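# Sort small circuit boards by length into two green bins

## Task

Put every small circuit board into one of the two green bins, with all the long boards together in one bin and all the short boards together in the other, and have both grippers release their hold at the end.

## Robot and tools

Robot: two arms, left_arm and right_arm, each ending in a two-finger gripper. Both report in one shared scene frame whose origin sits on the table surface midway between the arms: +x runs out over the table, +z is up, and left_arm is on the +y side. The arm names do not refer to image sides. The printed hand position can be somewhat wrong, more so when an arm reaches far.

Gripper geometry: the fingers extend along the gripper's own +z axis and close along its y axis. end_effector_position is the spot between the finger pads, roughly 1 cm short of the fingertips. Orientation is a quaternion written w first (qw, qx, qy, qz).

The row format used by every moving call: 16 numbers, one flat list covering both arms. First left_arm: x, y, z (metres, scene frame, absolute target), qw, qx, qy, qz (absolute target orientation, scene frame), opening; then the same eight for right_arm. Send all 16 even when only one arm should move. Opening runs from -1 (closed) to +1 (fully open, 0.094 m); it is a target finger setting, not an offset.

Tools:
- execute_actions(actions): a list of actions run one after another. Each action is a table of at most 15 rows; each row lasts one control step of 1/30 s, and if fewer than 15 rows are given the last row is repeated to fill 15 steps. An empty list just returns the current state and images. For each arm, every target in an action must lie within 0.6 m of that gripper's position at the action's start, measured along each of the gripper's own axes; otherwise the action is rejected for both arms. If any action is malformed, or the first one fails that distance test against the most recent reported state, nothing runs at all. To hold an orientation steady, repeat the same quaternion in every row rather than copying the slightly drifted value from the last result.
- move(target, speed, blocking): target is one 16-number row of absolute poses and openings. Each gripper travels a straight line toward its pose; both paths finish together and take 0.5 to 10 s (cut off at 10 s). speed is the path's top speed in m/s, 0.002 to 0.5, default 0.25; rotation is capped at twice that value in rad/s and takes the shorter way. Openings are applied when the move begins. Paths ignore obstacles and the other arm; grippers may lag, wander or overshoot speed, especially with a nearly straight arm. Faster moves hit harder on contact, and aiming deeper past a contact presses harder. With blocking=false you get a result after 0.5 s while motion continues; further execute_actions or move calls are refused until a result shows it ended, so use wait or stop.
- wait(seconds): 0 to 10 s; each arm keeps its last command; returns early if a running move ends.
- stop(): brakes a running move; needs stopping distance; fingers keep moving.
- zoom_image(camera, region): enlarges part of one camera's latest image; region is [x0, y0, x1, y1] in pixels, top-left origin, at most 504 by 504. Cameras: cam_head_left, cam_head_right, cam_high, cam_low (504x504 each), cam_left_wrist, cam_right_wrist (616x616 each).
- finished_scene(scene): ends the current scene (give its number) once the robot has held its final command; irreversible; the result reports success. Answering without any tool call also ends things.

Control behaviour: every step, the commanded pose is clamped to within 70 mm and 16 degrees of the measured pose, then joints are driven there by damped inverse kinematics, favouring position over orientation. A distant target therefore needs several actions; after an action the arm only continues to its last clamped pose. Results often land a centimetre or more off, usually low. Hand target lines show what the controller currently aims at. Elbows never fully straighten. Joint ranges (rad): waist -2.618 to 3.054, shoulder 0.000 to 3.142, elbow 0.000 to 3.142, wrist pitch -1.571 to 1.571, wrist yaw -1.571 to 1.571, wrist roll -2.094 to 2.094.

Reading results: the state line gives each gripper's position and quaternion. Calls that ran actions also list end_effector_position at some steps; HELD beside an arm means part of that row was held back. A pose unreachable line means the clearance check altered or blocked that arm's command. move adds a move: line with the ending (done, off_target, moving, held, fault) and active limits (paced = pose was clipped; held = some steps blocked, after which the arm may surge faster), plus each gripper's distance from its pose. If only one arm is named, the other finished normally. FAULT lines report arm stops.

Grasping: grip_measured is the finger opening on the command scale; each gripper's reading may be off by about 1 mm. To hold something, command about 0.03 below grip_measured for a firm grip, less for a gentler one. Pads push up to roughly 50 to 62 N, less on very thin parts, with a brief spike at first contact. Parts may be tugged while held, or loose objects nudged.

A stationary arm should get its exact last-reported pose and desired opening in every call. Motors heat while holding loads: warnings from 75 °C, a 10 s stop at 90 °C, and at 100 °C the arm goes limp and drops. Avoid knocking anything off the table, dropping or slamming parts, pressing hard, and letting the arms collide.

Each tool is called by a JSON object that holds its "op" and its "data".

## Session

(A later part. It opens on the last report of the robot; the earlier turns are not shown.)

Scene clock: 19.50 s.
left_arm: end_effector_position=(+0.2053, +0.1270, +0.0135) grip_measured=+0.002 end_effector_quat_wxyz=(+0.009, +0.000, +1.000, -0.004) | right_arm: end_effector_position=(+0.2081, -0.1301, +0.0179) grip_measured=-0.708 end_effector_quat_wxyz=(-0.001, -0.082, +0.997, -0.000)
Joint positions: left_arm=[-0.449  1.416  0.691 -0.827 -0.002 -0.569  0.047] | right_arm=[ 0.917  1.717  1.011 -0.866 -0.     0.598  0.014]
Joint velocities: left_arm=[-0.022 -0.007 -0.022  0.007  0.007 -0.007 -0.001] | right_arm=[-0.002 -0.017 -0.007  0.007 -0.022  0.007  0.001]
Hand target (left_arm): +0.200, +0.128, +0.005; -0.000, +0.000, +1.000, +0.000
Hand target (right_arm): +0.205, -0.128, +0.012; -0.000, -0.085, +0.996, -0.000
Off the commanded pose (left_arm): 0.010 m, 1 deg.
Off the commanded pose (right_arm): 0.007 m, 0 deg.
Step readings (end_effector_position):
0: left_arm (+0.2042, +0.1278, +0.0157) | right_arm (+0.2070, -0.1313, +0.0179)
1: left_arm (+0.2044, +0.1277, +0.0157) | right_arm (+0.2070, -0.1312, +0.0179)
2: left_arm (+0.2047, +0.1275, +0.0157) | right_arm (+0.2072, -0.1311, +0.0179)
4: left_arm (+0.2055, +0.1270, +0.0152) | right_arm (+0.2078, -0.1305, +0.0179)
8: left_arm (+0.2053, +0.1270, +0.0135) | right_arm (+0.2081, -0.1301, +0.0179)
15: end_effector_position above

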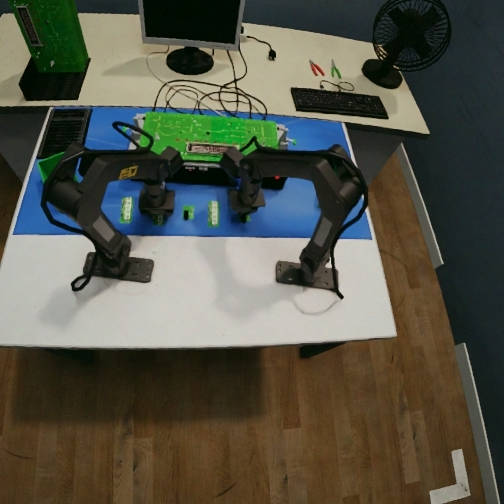

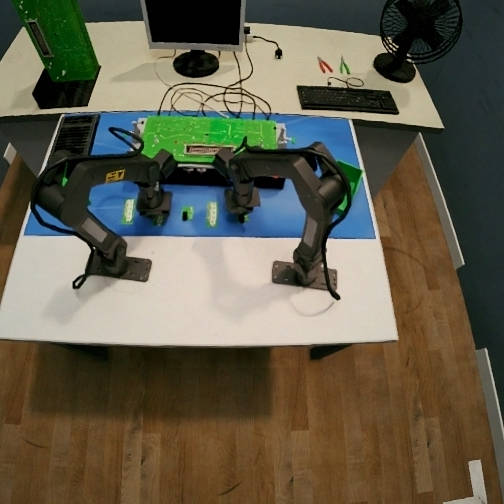

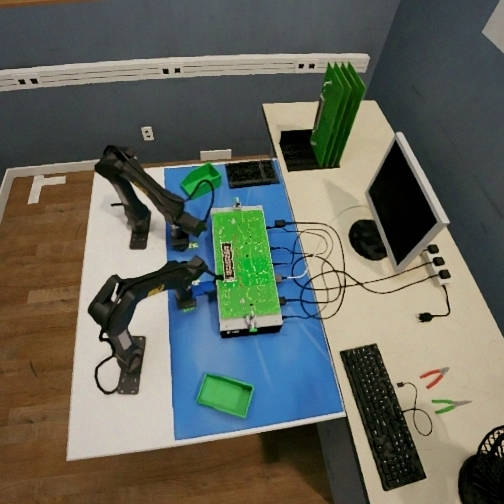

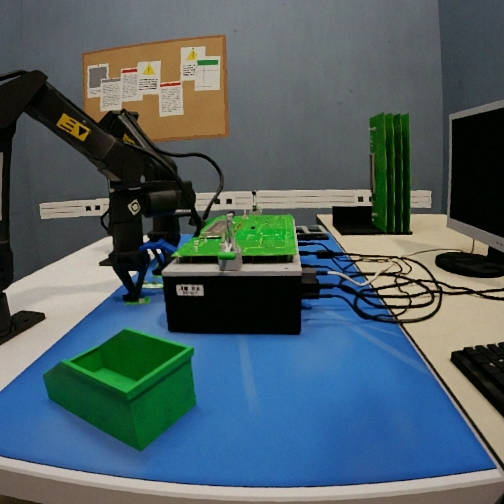

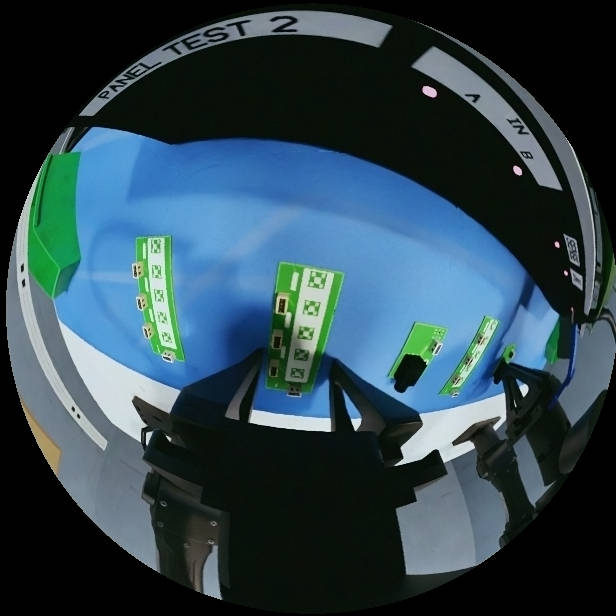

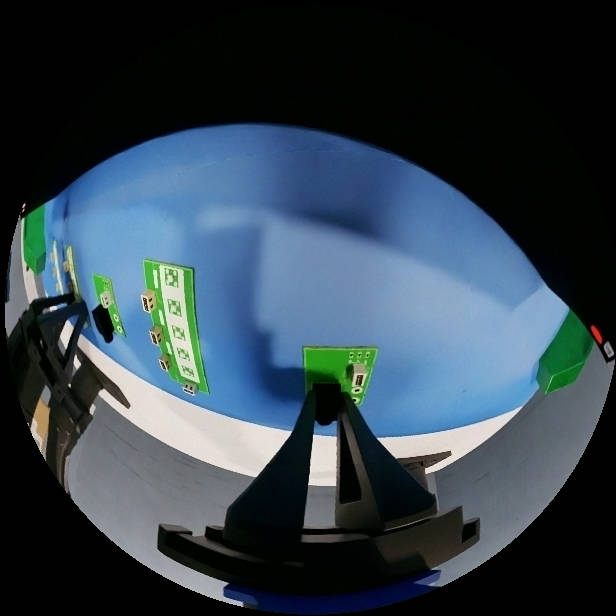

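{"op": "execute_actions", "data": {"actions": [[[0.200,0.128,0.003,0,0,1,0,0.0, 0.205,-0.128,0.014,0,-0.085,0.9964,0,-0.74],[0.200,0.128,0.002,0,0,1,0,-0.02, 0.205,-0.128,0.014,0,-0.085,0.9964,0,-0.74],[0.200,0.128,0.001,0,0,1,0,-0.04, 0.205,-0.128,0.014,0,-0.085,0.9964,0,-0.74],[0.200,0.128,0.001,0,0,1,0,-0.06, 0.205,-0.128,0.014,0,-0.085,0.9964,0,-0.74],[0.200,0.128,0.001,0,0,1,0,-0.08, 0.205,-0.128,0.014,0,-0.085,0.9964,0,-0.74],[0.200,0.128,0.001,0,0,1,0,-0.10, 0.205,-0.128,0.014,0,-0.085,0.9964,0,-0.74],[0.200,0.128,0.001,0,0,1,0,-0.13, 0.205,-0.128,0.014,0,-0.085,0.9964,0,-0.74],[0.200,0.128,0.001,0,0,1,0,-0.16, 0.205,-0.128,0.014,0,-0.085,0.9964,0,-0.74],[0.200,0.128,0.001,0,0,1,0,-0.19, 0.205,-0.128,0.014,0,-0.085,0.9964,0,-0.74],[0.200,0.128,0.001,0,0,1,0,-0.22, 0.205,-0.128,0.014,0,-0.085,0.9964,0,-0.74],[0.200,0.128,0.001,0,0,1,0,-0.25, 0.205,-0.128,0.014,0,-0.085,0.9964,0,-0.74],[0.200,0.128,0.001,0,0,1,0,-0.28, 0.205,-0.128,0.014,0,-0.085,0.9964,0,-0.74]]]}}

Scene clock: 20.83 s.
left_arm: end_effector_position=(+0.2058, +0.1276, +0.0136) grip_measured=-0.275 end_effector_quat_wxyz=(+0.010, -0.000, +1.000, -0.002) | right_arm: end_effector_position=(+0.2081, -0.1301, +0.0179) grip_measured=-0.724 end_effector_quat_wxyz=(-0.001, -0.082, +0.997, -0.000)
Joint positions: left_arm=[-0.449  1.416  0.691 -0.827 -0.007 -0.569  0.034] | right_arm=[ 0.917  1.717  1.011 -0.866 -0.     0.598  0.013]
Joint velocities: left_arm=[-0.017 -0.012 -0.012 -0.037  0.007 -0.022 -0.001] | right_arm=[-0.017 -0.002 -0.002  0.022 -0.051  0.022  0.001]
Hand target (left_arm): +0.200, +0.128, +0.002; -0.000, +0.000, +1.000, +0.000
Hand target (right_arm): +0.205, -0.128, +0.014; -0.000, -0.085, +0.996, -0.000
Off the commanded pose (left_arm): 0.014 m, 1 deg.
Off the commanded pose (right_arm): 0.005 m, 0 deg.
Step readings (end_effector_position):
0: left_arm (+0.2053, +0.1270, +0.0135) | right_arm (+0.2081, -0.1301, +0.0179)
1: left_arm (+0.2054, +0.1269, +0.0135) | right_arm (+0.2081, -0.1301, +0.0179)
2: left_arm (+0.2055, +0.1270, +0.0135) | right_arm (+0.2081, -0.1301, +0.0179)
4: left_arm (+0.2057, +0.1276, +0.0135) | right_arm (+0.2081, -0.1301, +0.0179)
8: left_arm (+0.2057, +0.1276, +0.0135) | right_arm (+0.2081, -0.1301, +0.0179)
15: end_effector_position above

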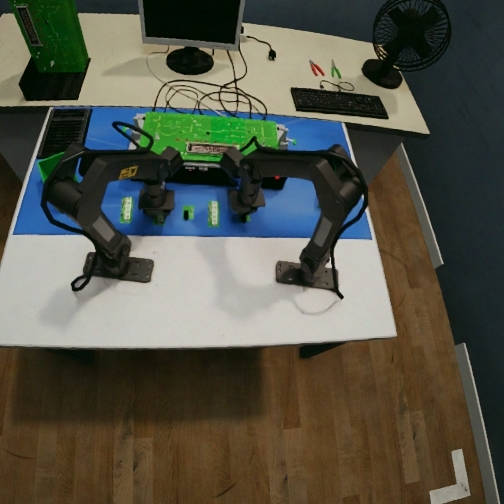

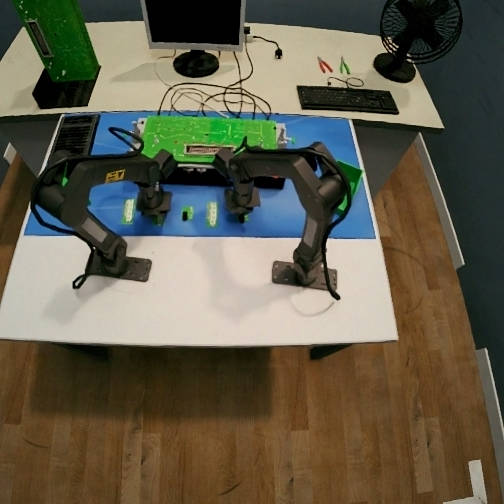

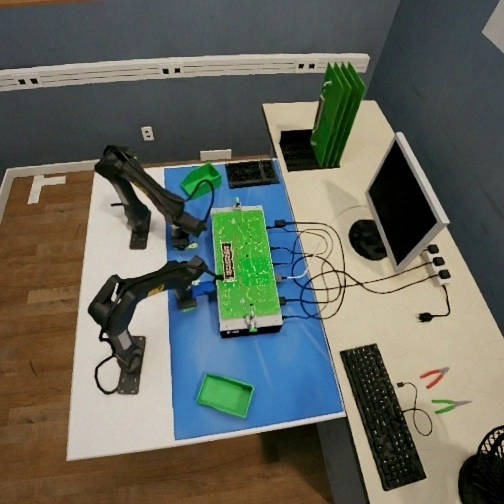

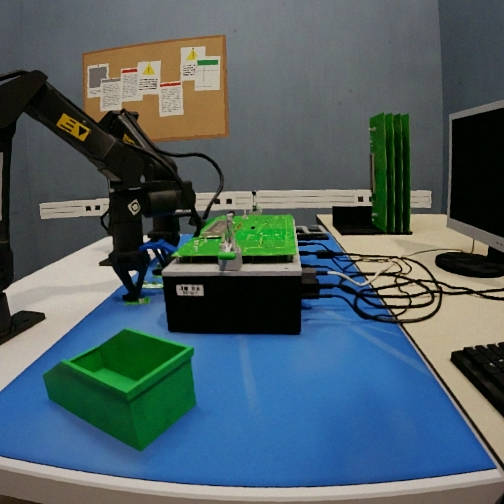

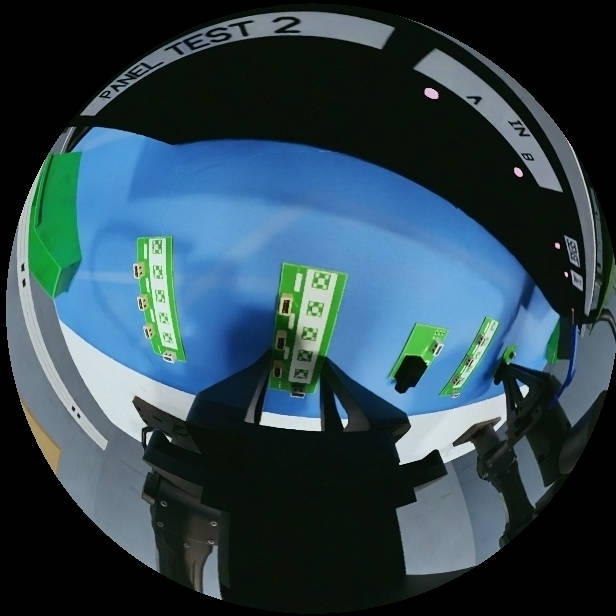

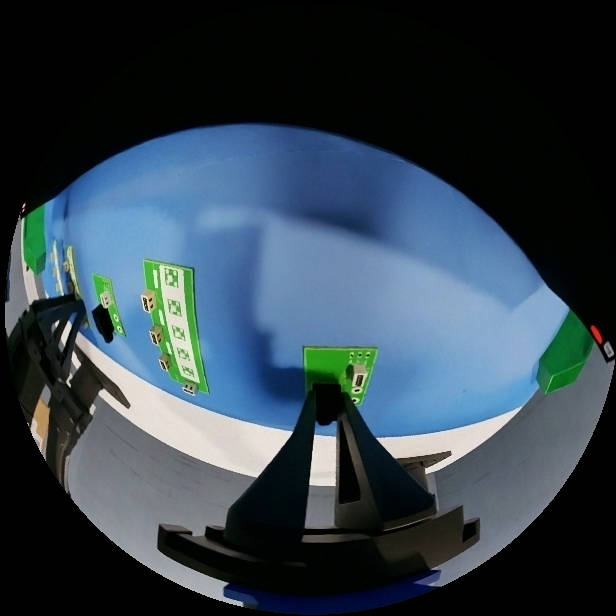

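{"op": "execute_actions", "data": {"actions": [[[0.203,0.128,0.008,0,0,1,0,-0.30, 0.207,-0.130,0.016,0,-0.085,0.9964,0,-0.76],[0.203,0.128,0.010,0,0,1,0,-0.32, 0.207,-0.130,0.016,0,-0.085,0.9964,0,-0.77],[0.203,0.128,0.011,0,0,1,0,-0.33, 0.207,-0.130,0.016,0,-0.085,0.9964,0,-0.77],[0.203,0.128,0.012,0,0,1,0,-0.33, 0.207,-0.130,0.017,0,-0.085,0.9964,0,-0.77],[0.203,0.128,0.013,0,0,1,0,-0.33, 0.207,-0.130,0.018,0,-0.085,0.9964,0,-0.77],[0.203,0.128,0.014,0,0,1,0,-0.33, 0.207,-0.130,0.018,0,-0.085,0.9964,0,-0.77],[0.203,0.128,0.016,0,0,1,0,-0.33, 0.207,-0.130,0.020,0,-0.085,0.9964,0,-0.77],[0.203,0.128,0.019,0,0,1,0,-0.33, 0.207,-0.130,0.023,0,-0.085,0.9964,0,-0.77],[0.203,0.128,0.023,0,0,1,0,-0.33, 0.207,-0.130,0.027,0,-0.085,0.9964,0,-0.77],[0.203,0.128,0.027,0,0,1,0,-0.33, 0.207,-0.130,0.031,0,-0.085,0.9964,0,-0.77],[0.203,0.128,0.031,0,0,1,0,-0.33, 0.207,-0.130,0.035,0,-0.085,0.9964,0,-0.77],[0.203,0.128,0.035,0,0,1,0,-0.33, 0.207,-0.130,0.039,0,-0.085,0.9964,0,-0.77],[0.203,0.128,0.039,0,0,1,0,-0.33, 0.207,-0.130,0.043,0,-0.085,0.9964,0,-0.77],[0.203,0.128,0.042,0,0,1,0,-0.33, 0.207,-0.130,0.046,0,-0.085,0.9964,0,-0.77],[0.203,0.128,0.045,0,0,1,0,-0.33, 0.207,-0.130,0.049,0,-0.085,0.9964,0,-0.77]]]}}

Scene clock: 23.07 s.
left_arm: end_effector_position=(+0.2030, +0.1293, +0.0264) grip_measured=-0.320 end_effector_quat_wxyz=(-0.001, -0.000, +1.000, +0.004) | right_arm: end_effector_position=(+0.2008, -0.1372, +0.0231) grip_measured=-0.736 end_effector_quat_wxyz=(-0.016, -0.082, +0.996, -0.013)
Joint positions: left_arm=[-0.449  1.401  0.736 -0.911 -0.006 -0.569  0.032] | right_arm=[ 0.917  1.708  1.021 -0.926 -0.     0.598  0.012]
Joint velocities: left_arm=[-0.017 -0.188  0.276 -0.403 -0.022  0.007 -0.   ] | right_arm=[-0.002 -0.134  0.188 -0.432  0.007  0.051  0.   ]
Hand target (left_arm): +0.203, +0.128, +0.043; +0.001, +0.000, +1.000, -0.000
Hand target (right_arm): +0.207, -0.130, +0.047; +0.001, -0.085, +0.996, +0.001
Off the commanded pose (left_arm): 0.019 m, 0 deg.
Off the commanded pose (right_arm): 0.028 m, 2 deg.
Step readings (end_effector_position):
0: left_arm (+0.2058, +0.1276, +0.0136) | right_arm (+0.2081, -0.1301, +0.0179)
1: left_arm (+0.2058, +0.1276, +0.0136) | right_arm (+0.2081, -0.1301, +0.0179)
2: left_arm (+0.2057, +0.1276, +0.0135) | right_arm (+0.2081, -0.1301, +0.0179)
4: left_arm (+0.2057, +0.1276, +0.0135) | right_arm (+0.2081, -0.1301, +0.0179)
8: left_arm (+0.2055, +0.1278, +0.0135) | right_arm (+0.2080, -0.1303, +0.0179)
15: end_effector_position above

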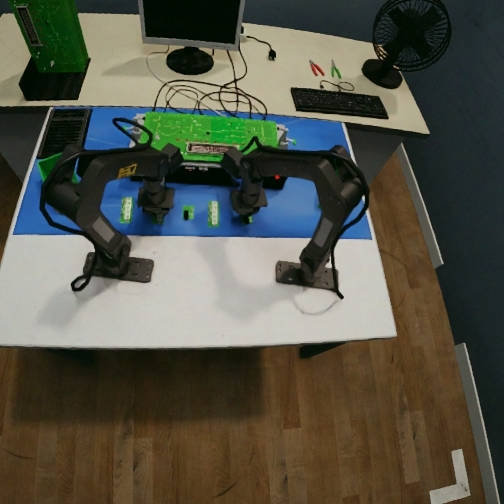

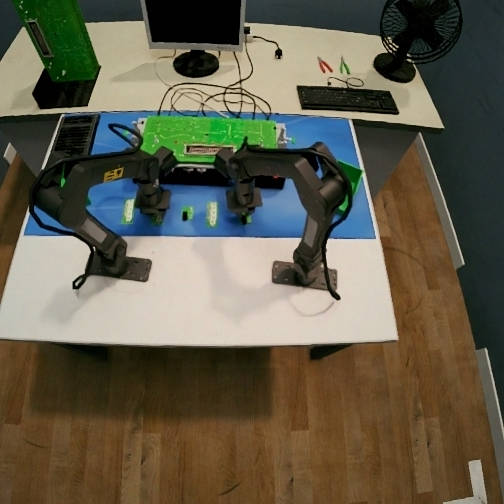

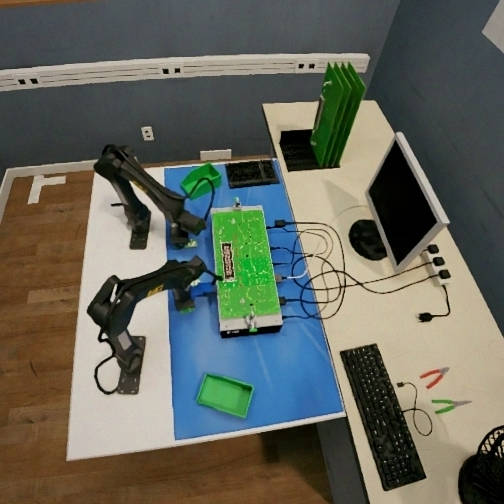

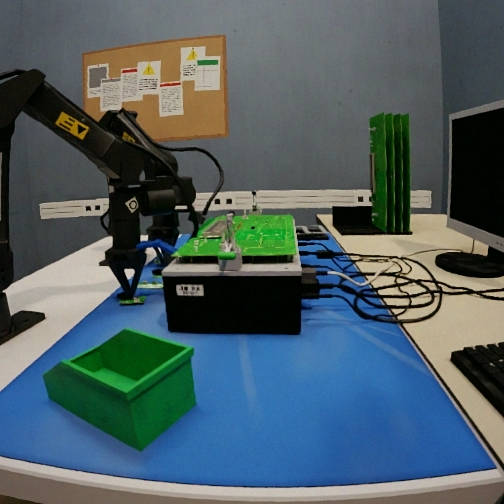

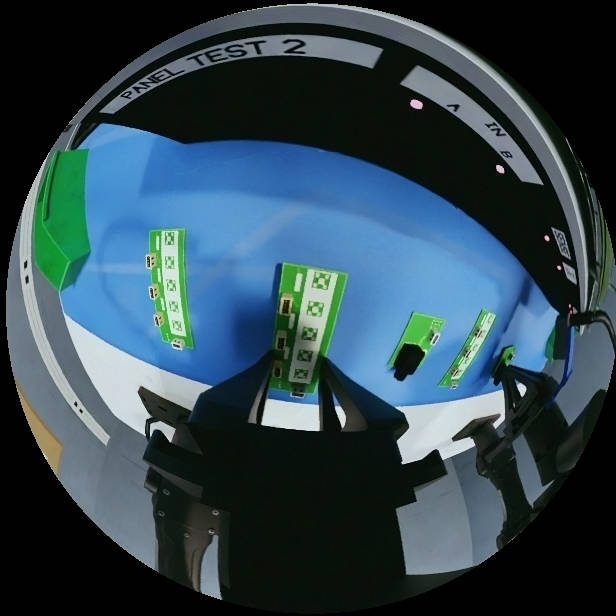

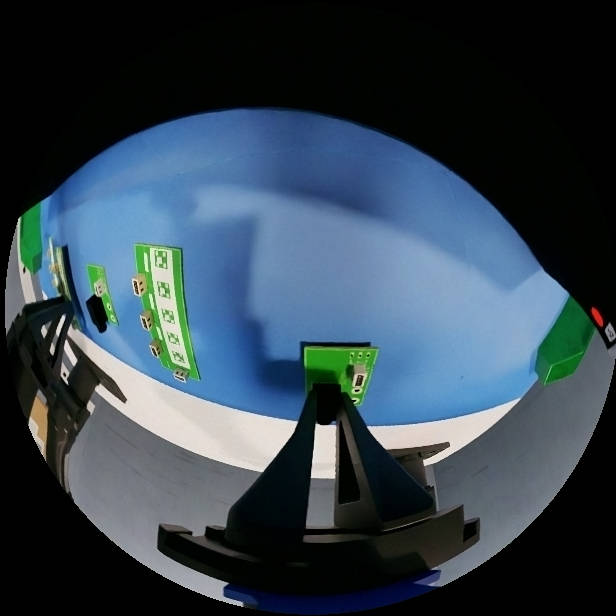

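{"op": "move", "data": {"target": [0.27,0.41,0.135,0,-0.30,0.954,0,-0.35, 0.27,-0.42,0.14,0,0.13,0.9915,0,-0.77], "speed": 0.3}}

Scene clock: 25.50 s.
left_arm: end_effector_position=(+0.2645, +0.4099, +0.1316) grip_measured=-0.336 end_effector_quat_wxyz=(-0.003, -0.305, +0.952, +0.009) | right_arm: end_effector_position=(+0.2686, -0.4171, +0.1299) grip_measured=-0.736 end_effector_quat_wxyz=(-0.016, +0.134, +0.991, +0.005)
Joint positions: left_arm=[ 0.74   1.643  1.395 -1.324 -0.019  0.     0.031] | right_arm=[-0.181  1.63   1.375 -1.349 -0.003 -0.067  0.012]
Joint velocities: left_arm=[-0.032  0.012 -0.007 -0.022 -0.007 -0.007  0.   ] | right_arm=[-0.007 -0.022 -0.022 -0.095 -0.051  0.081 -0.   ]
Hand target (left_arm): +0.267, +0.411, +0.136; -0.002, -0.300, +0.954, +0.007
Hand target (right_arm): +0.275, -0.419, +0.140; -0.002, +0.130, +0.991, +0.006
Off the commanded pose (left_arm): 0.006 m, 1 deg.
Off the commanded pose (right_arm): 0.011 m, 2 deg.
move: off_target (right_arm)

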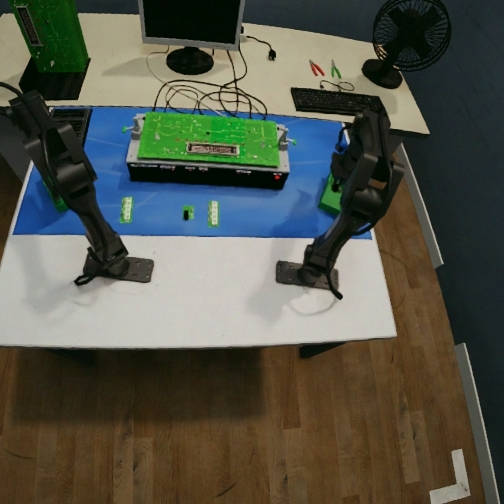

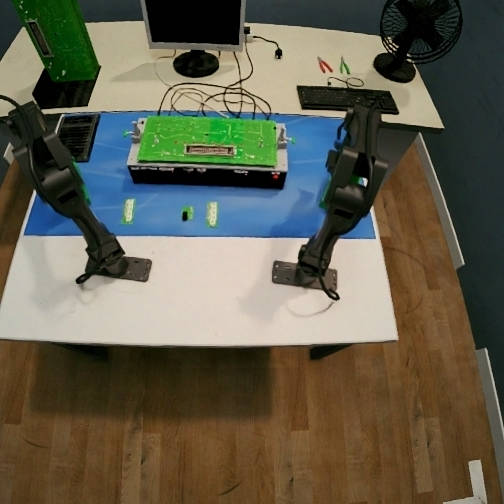

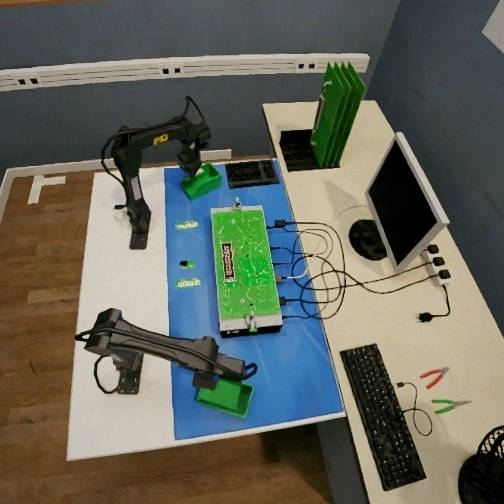

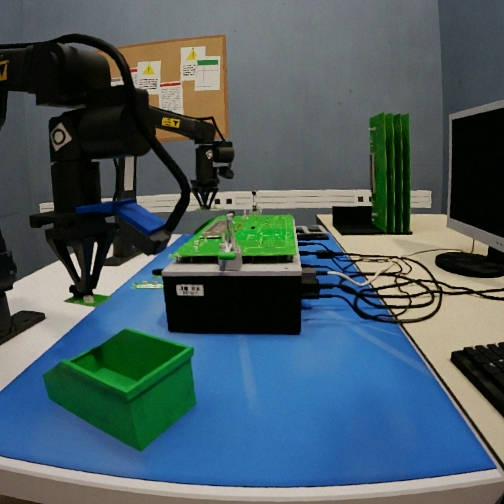

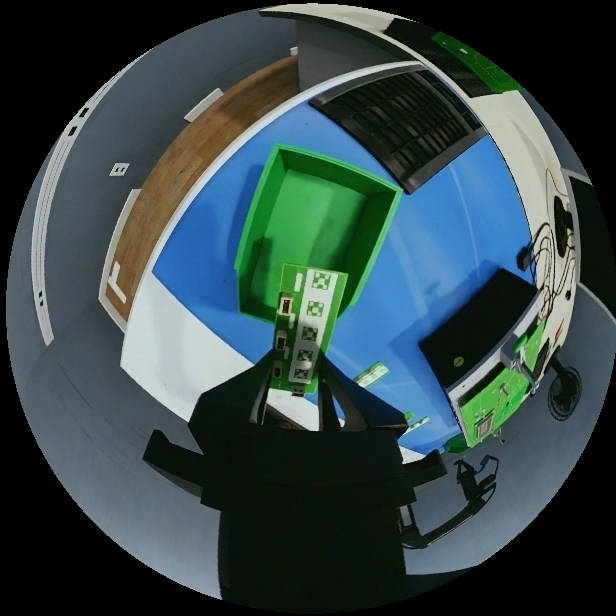

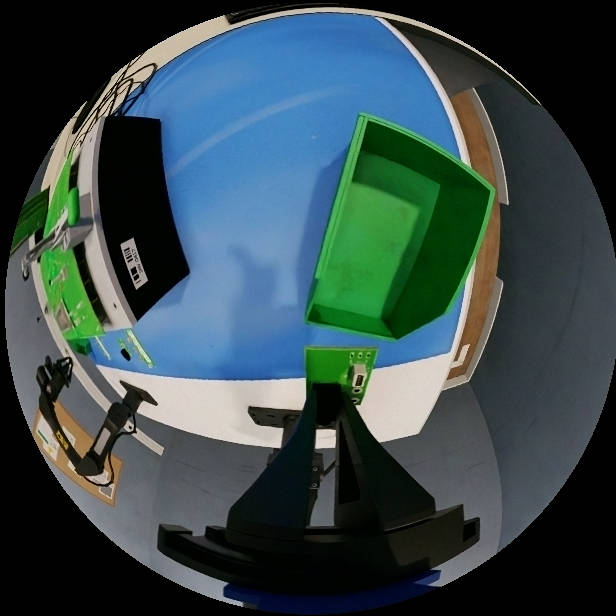

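{"op": "move", "data": {"target": [0.299,0.445,0.095,0,-0.2036,0.979,0,-0.355, 0.283,-0.474,0.10,0.0831,0.2077,0.9745,-0.0177,-0.77], "speed": 0.15}}

Scene clock: 30.27 s.
left_arm: end_effector_position=(+0.2905, +0.4381, +0.0909) grip_measured=-0.340 end_effector_quat_wxyz=(-0.019, -0.204, +0.979, -0.002) | right_arm: end_effector_position=(+0.2815, -0.4712, +0.0943) grip_measured=-0.736 end_effector_quat_wxyz=(+0.063, +0.206, +0.976, -0.016)
Joint positions: left_arm=[ 0.768  1.831  1.453 -1.229 -0.013  0.236  0.031] | right_arm=[-0.332  1.616  1.21  -1.035 -0.003 -0.069  0.012]
Joint velocities: left_arm=[-0.017 -0.017  0.007  0.007  0.037 -0.007 -0.001] | right_arm=[-0.022  0.012 -0.012 -0.022 -0.007 -0.007 -0.   ]
Hand target (left_arm): +0.299, +0.445, +0.096; -0.000, -0.203, +0.979, +0.000
Hand target (right_arm): +0.283, -0.474, +0.100; +0.083, +0.208, +0.974, -0.018
Off the commanded pose (left_arm): 0.012 m, 2 deg.
Off the commanded pose (right_arm): 0.007 m, 2 deg.
move: off_target (left_arm)

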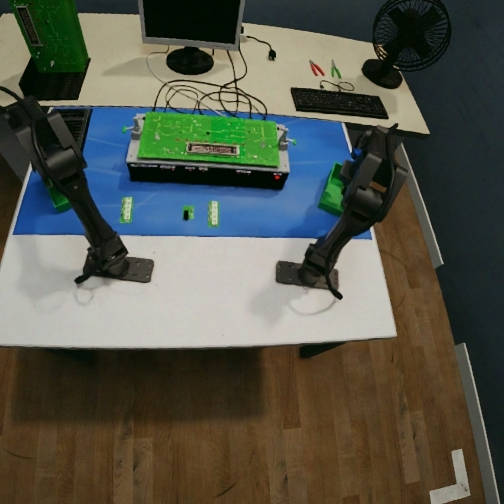

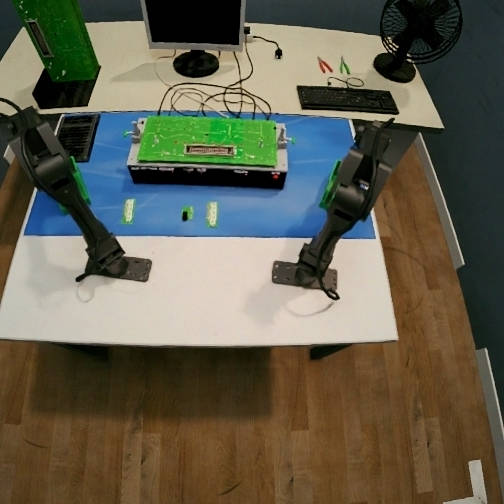

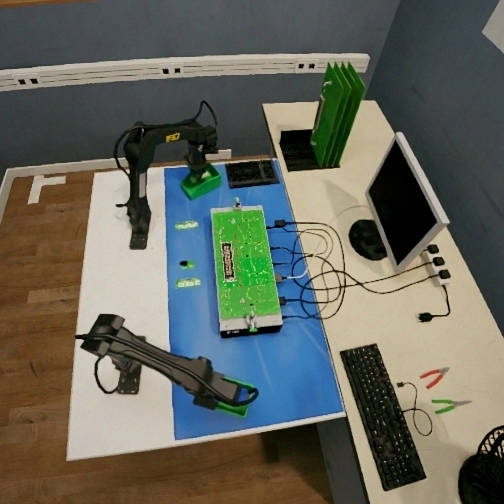

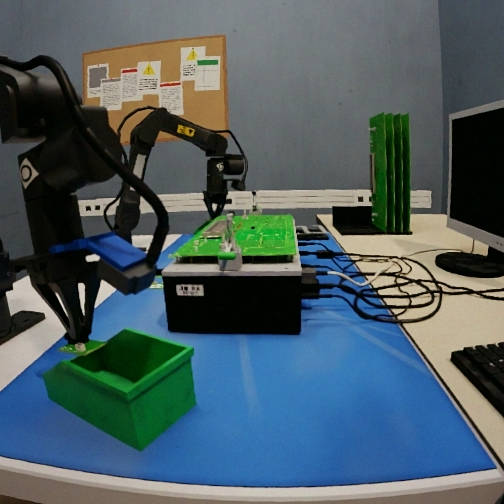

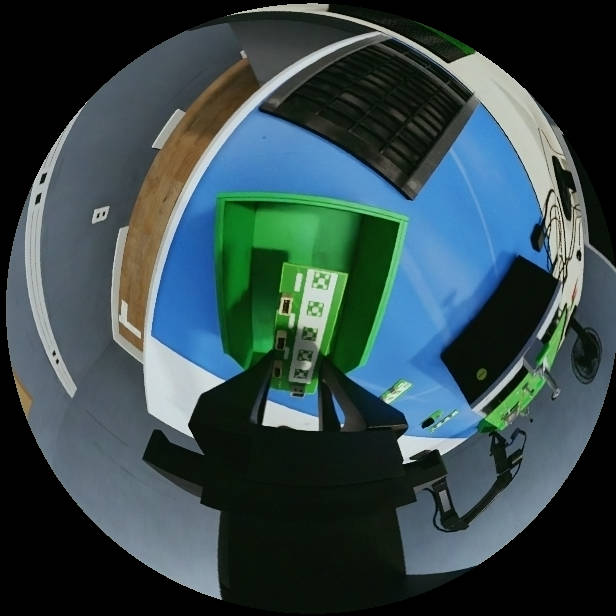

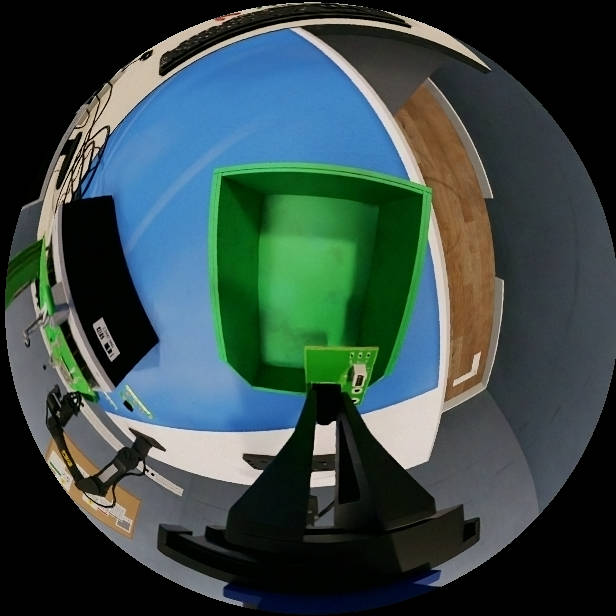

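{"op": "move", "data": {"target": [0.300,0.449,0.030,0,-0.2036,0.979,0,-0.355, 0.285,-0.474,0.032,0.0831,0.2077,0.9745,-0.0177,-0.77], "speed": 0.1}}

Scene clock: 32.63 s.
left_arm: end_effector_position=(+0.3014, +0.4496, +0.0348) grip_measured=-0.340 end_effector_quat_wxyz=(-0.002, -0.204, +0.979, +0.006) | right_arm: end_effector_position=(+0.2820, -0.4715, +0.0332) grip_measured=-0.736 end_effector_quat_wxyz=(+0.074, +0.206, +0.976, -0.019)
Joint positions: left_arm=[ 0.776  1.905  1.322 -0.986 -0.012  0.243  0.031] | right_arm=[-0.332  1.667  1.008 -0.759 -0.003 -0.069  0.012]
Joint velocities: left_arm=[ 0.017  0.002 -0.007 -0.081 -0.022 -0.007 -0.001] | right_arm=[ 0.002  0.002  0.022 -0.022 -0.007  0.007 -0.   ]
Hand target (left_arm): +0.300, +0.449, +0.030; -0.000, -0.204, +0.979, +0.000
Hand target (right_arm): +0.284, -0.473, +0.032; +0.083, +0.208, +0.975, -0.018
Off the commanded pose (left_arm): 0.005 m, 1 deg.
Off the commanded pose (right_arm): 0.004 m, 1 deg.
move: done

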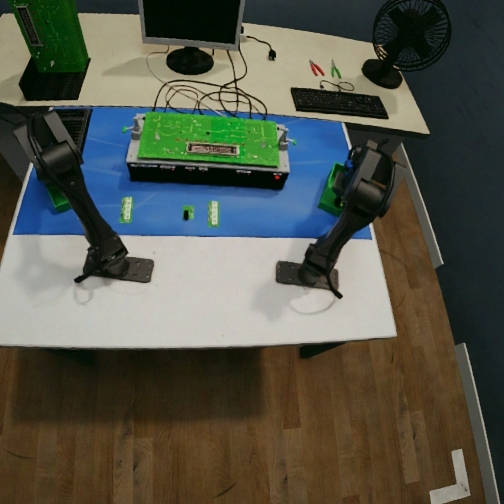

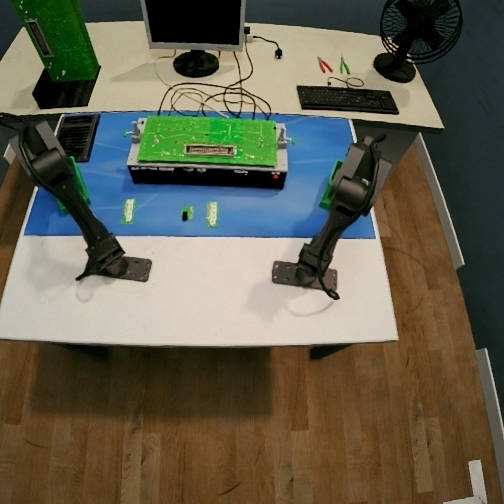

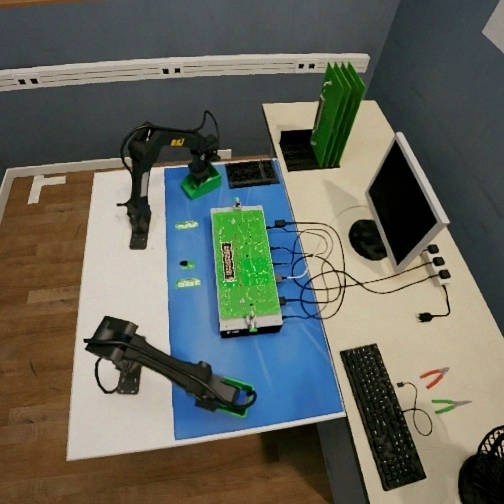

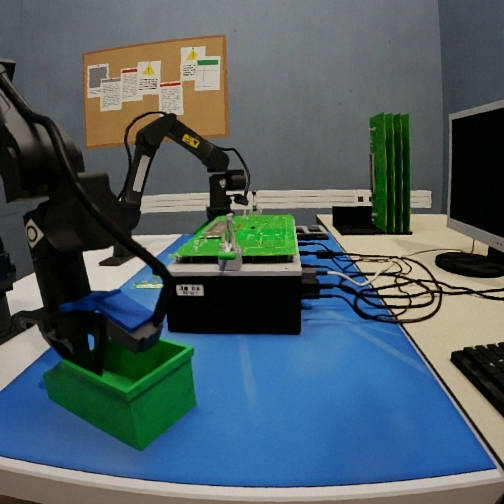

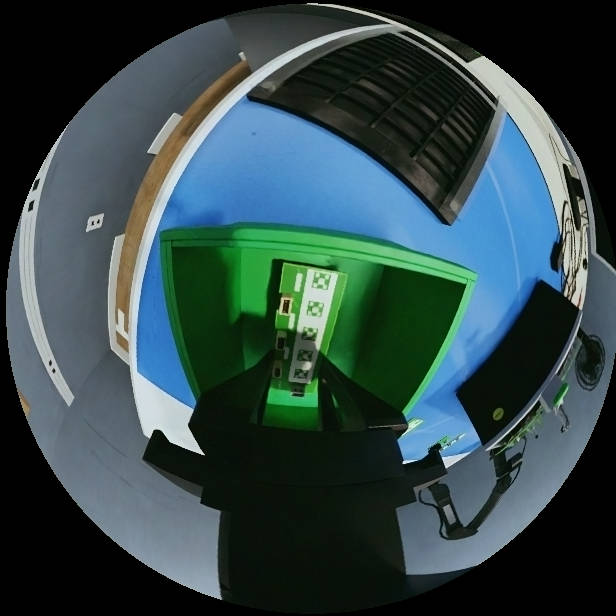

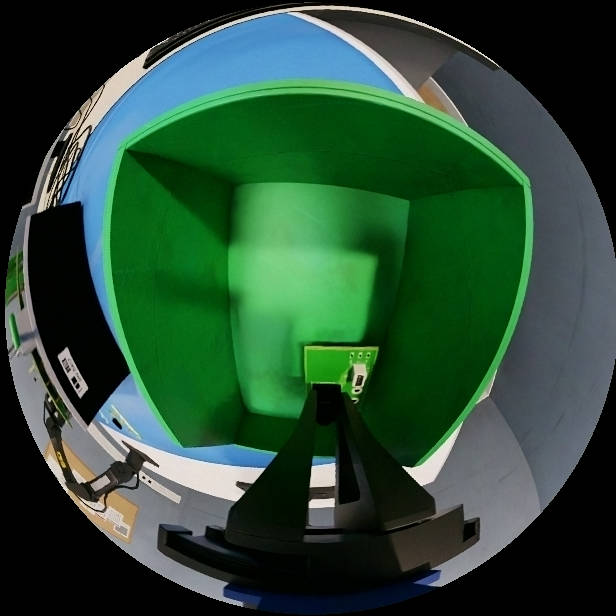

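{"op": "execute_actions", "data": {"actions": [[[0.299,0.448,0.028,0,-0.2036,0.979,0,-0.355, 0.285,-0.474,0.030,0.0831,0.2077,0.9745,-0.0177,-0.77],[0.299,0.448,0.026,0,-0.2036,0.979,0,-0.355, 0.285,-0.474,0.029,0.0831,0.2077,0.9745,-0.0177,-0.77],[0.299,0.448,0.024,0,-0.2036,0.979,0,-0.355, 0.285,-0.474,0.028,0.0831,0.2077,0.9745,-0.0177,-0.77],[0.299,0.448,0.022,0,-0.2036,0.979,0,-0.355, 0.285,-0.474,0.027,0.0831,0.2077,0.9745,-0.0177,-0.77],[0.299,0.448,0.020,0,-0.2036,0.979,0,-0.355, 0.285,-0.474,0.026,0.0831,0.2077,0.9745,-0.0177,-0.77],[0.299,0.448,0.018,0,-0.2036,0.979,0,-0.355, 0.285,-0.474,0.024,0.0831,0.2077,0.9745,-0.0177,-0.77],[0.299,0.448,0.016,0,-0.2036,0.979,0,-0.355, 0.285,-0.474,0.022,0.0831,0.2077,0.9745,-0.0177,-0.77]]]}}

Scene clock: 33.70 s.
left_arm: end_effector_position=(+0.2998, +0.4484, +0.0219) grip_measured=-0.340 end_effector_quat_wxyz=(-0.002, -0.204, +0.979, +0.006) | right_arm: end_effector_position=(+0.2821, -0.4715, +0.0233) grip_measured=-0.736 end_effector_quat_wxyz=(+0.072, +0.206, +0.976, -0.019)
Joint positions: left_arm=[ 0.776  1.916  1.282 -0.936 -0.012  0.243  0.031] | right_arm=[-0.332  1.687  0.987 -0.722 -0.003 -0.069  0.012]
Joint velocities: left_arm=[ 0.002 -0.007  0.007  0.081  0.022 -0.051 -0.   ] | right_arm=[ 0.012 -0.007  0.002  0.022 -0.007  0.066  0.   ]
Hand target (left_arm): +0.299, +0.448, +0.016; -0.000, -0.204, +0.979, +0.000
Hand target (right_arm): +0.285, -0.474, +0.022; +0.083, +0.208, +0.974, -0.018
Off the commanded pose (left_arm): 0.006 m, 1 deg.
Off the commanded pose (right_arm): 0.004 m, 1 deg.
Step readings (end_effector_position):
0: left_arm (+0.3016, +0.4498, +0.0348) | right_arm (+0.2824, -0.4717, +0.0333)
1: left_arm (+0.3017, +0.4498, +0.0345) | right_arm (+0.2825, -0.4717, +0.0333)
2: left_arm (+0.3016, +0.4498, +0.0338) | right_arm (+0.2829, -0.4719, +0.0334)
4: left_arm (+0.3007, +0.4491, +0.0314) | right_arm (+0.2839, -0.4725, +0.0336)
8: left_arm (+0.2986, +0.4475, +0.0259) | right_arm (+0.2859, -0.4735, +0.0306)
15: end_effector_position above

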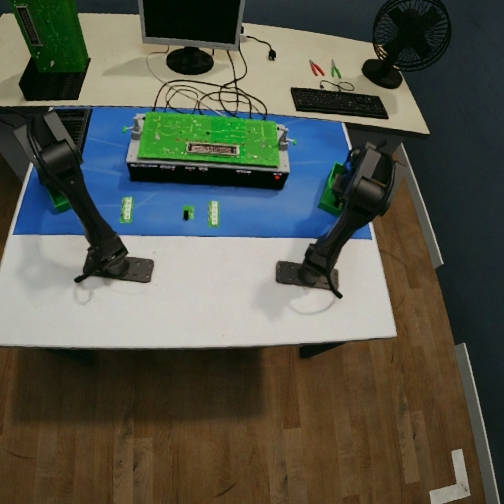

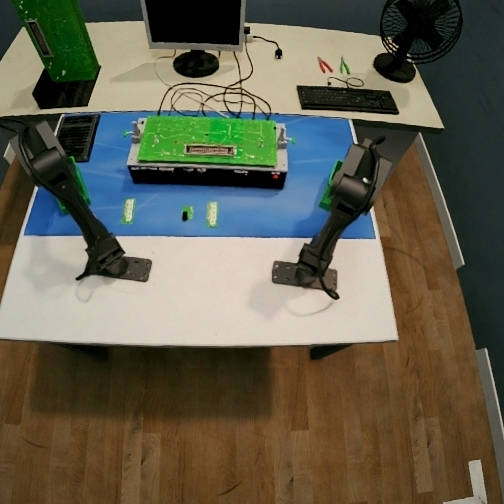

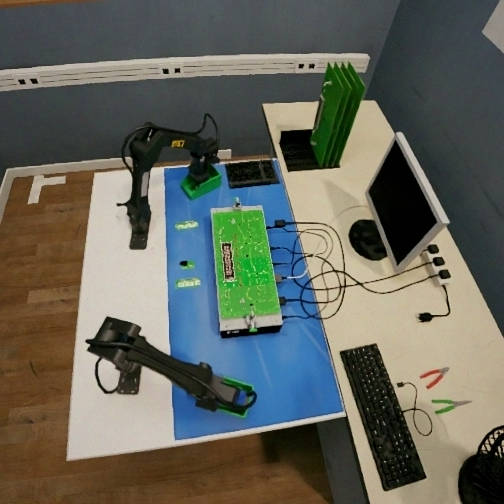

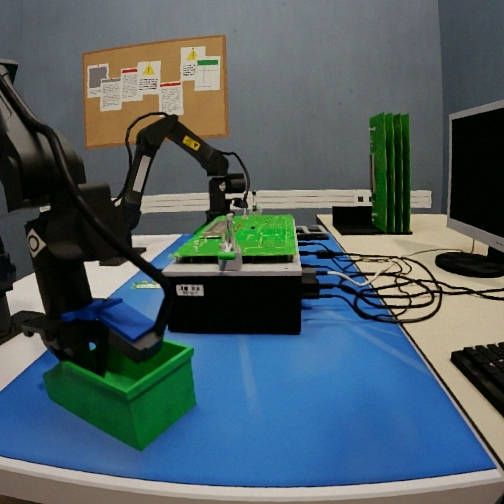

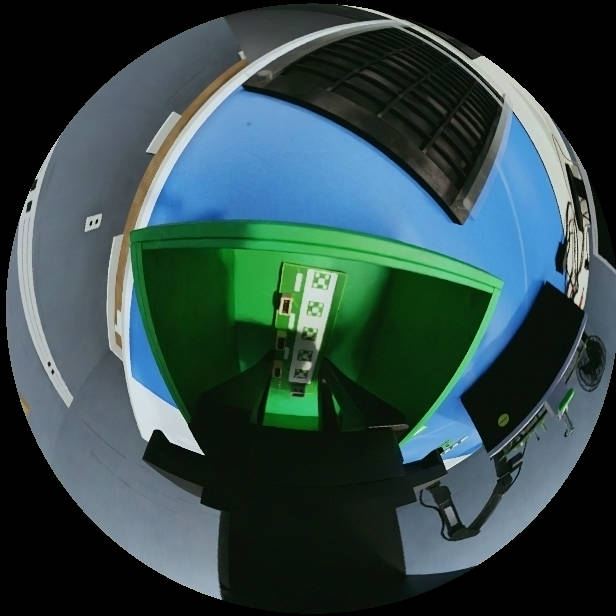

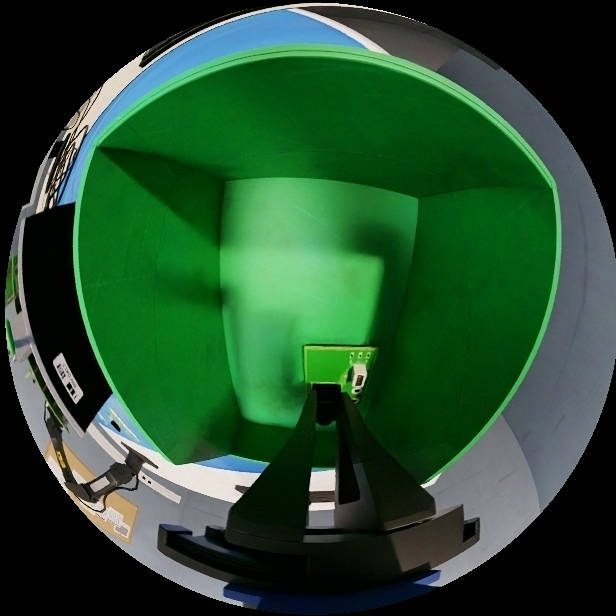

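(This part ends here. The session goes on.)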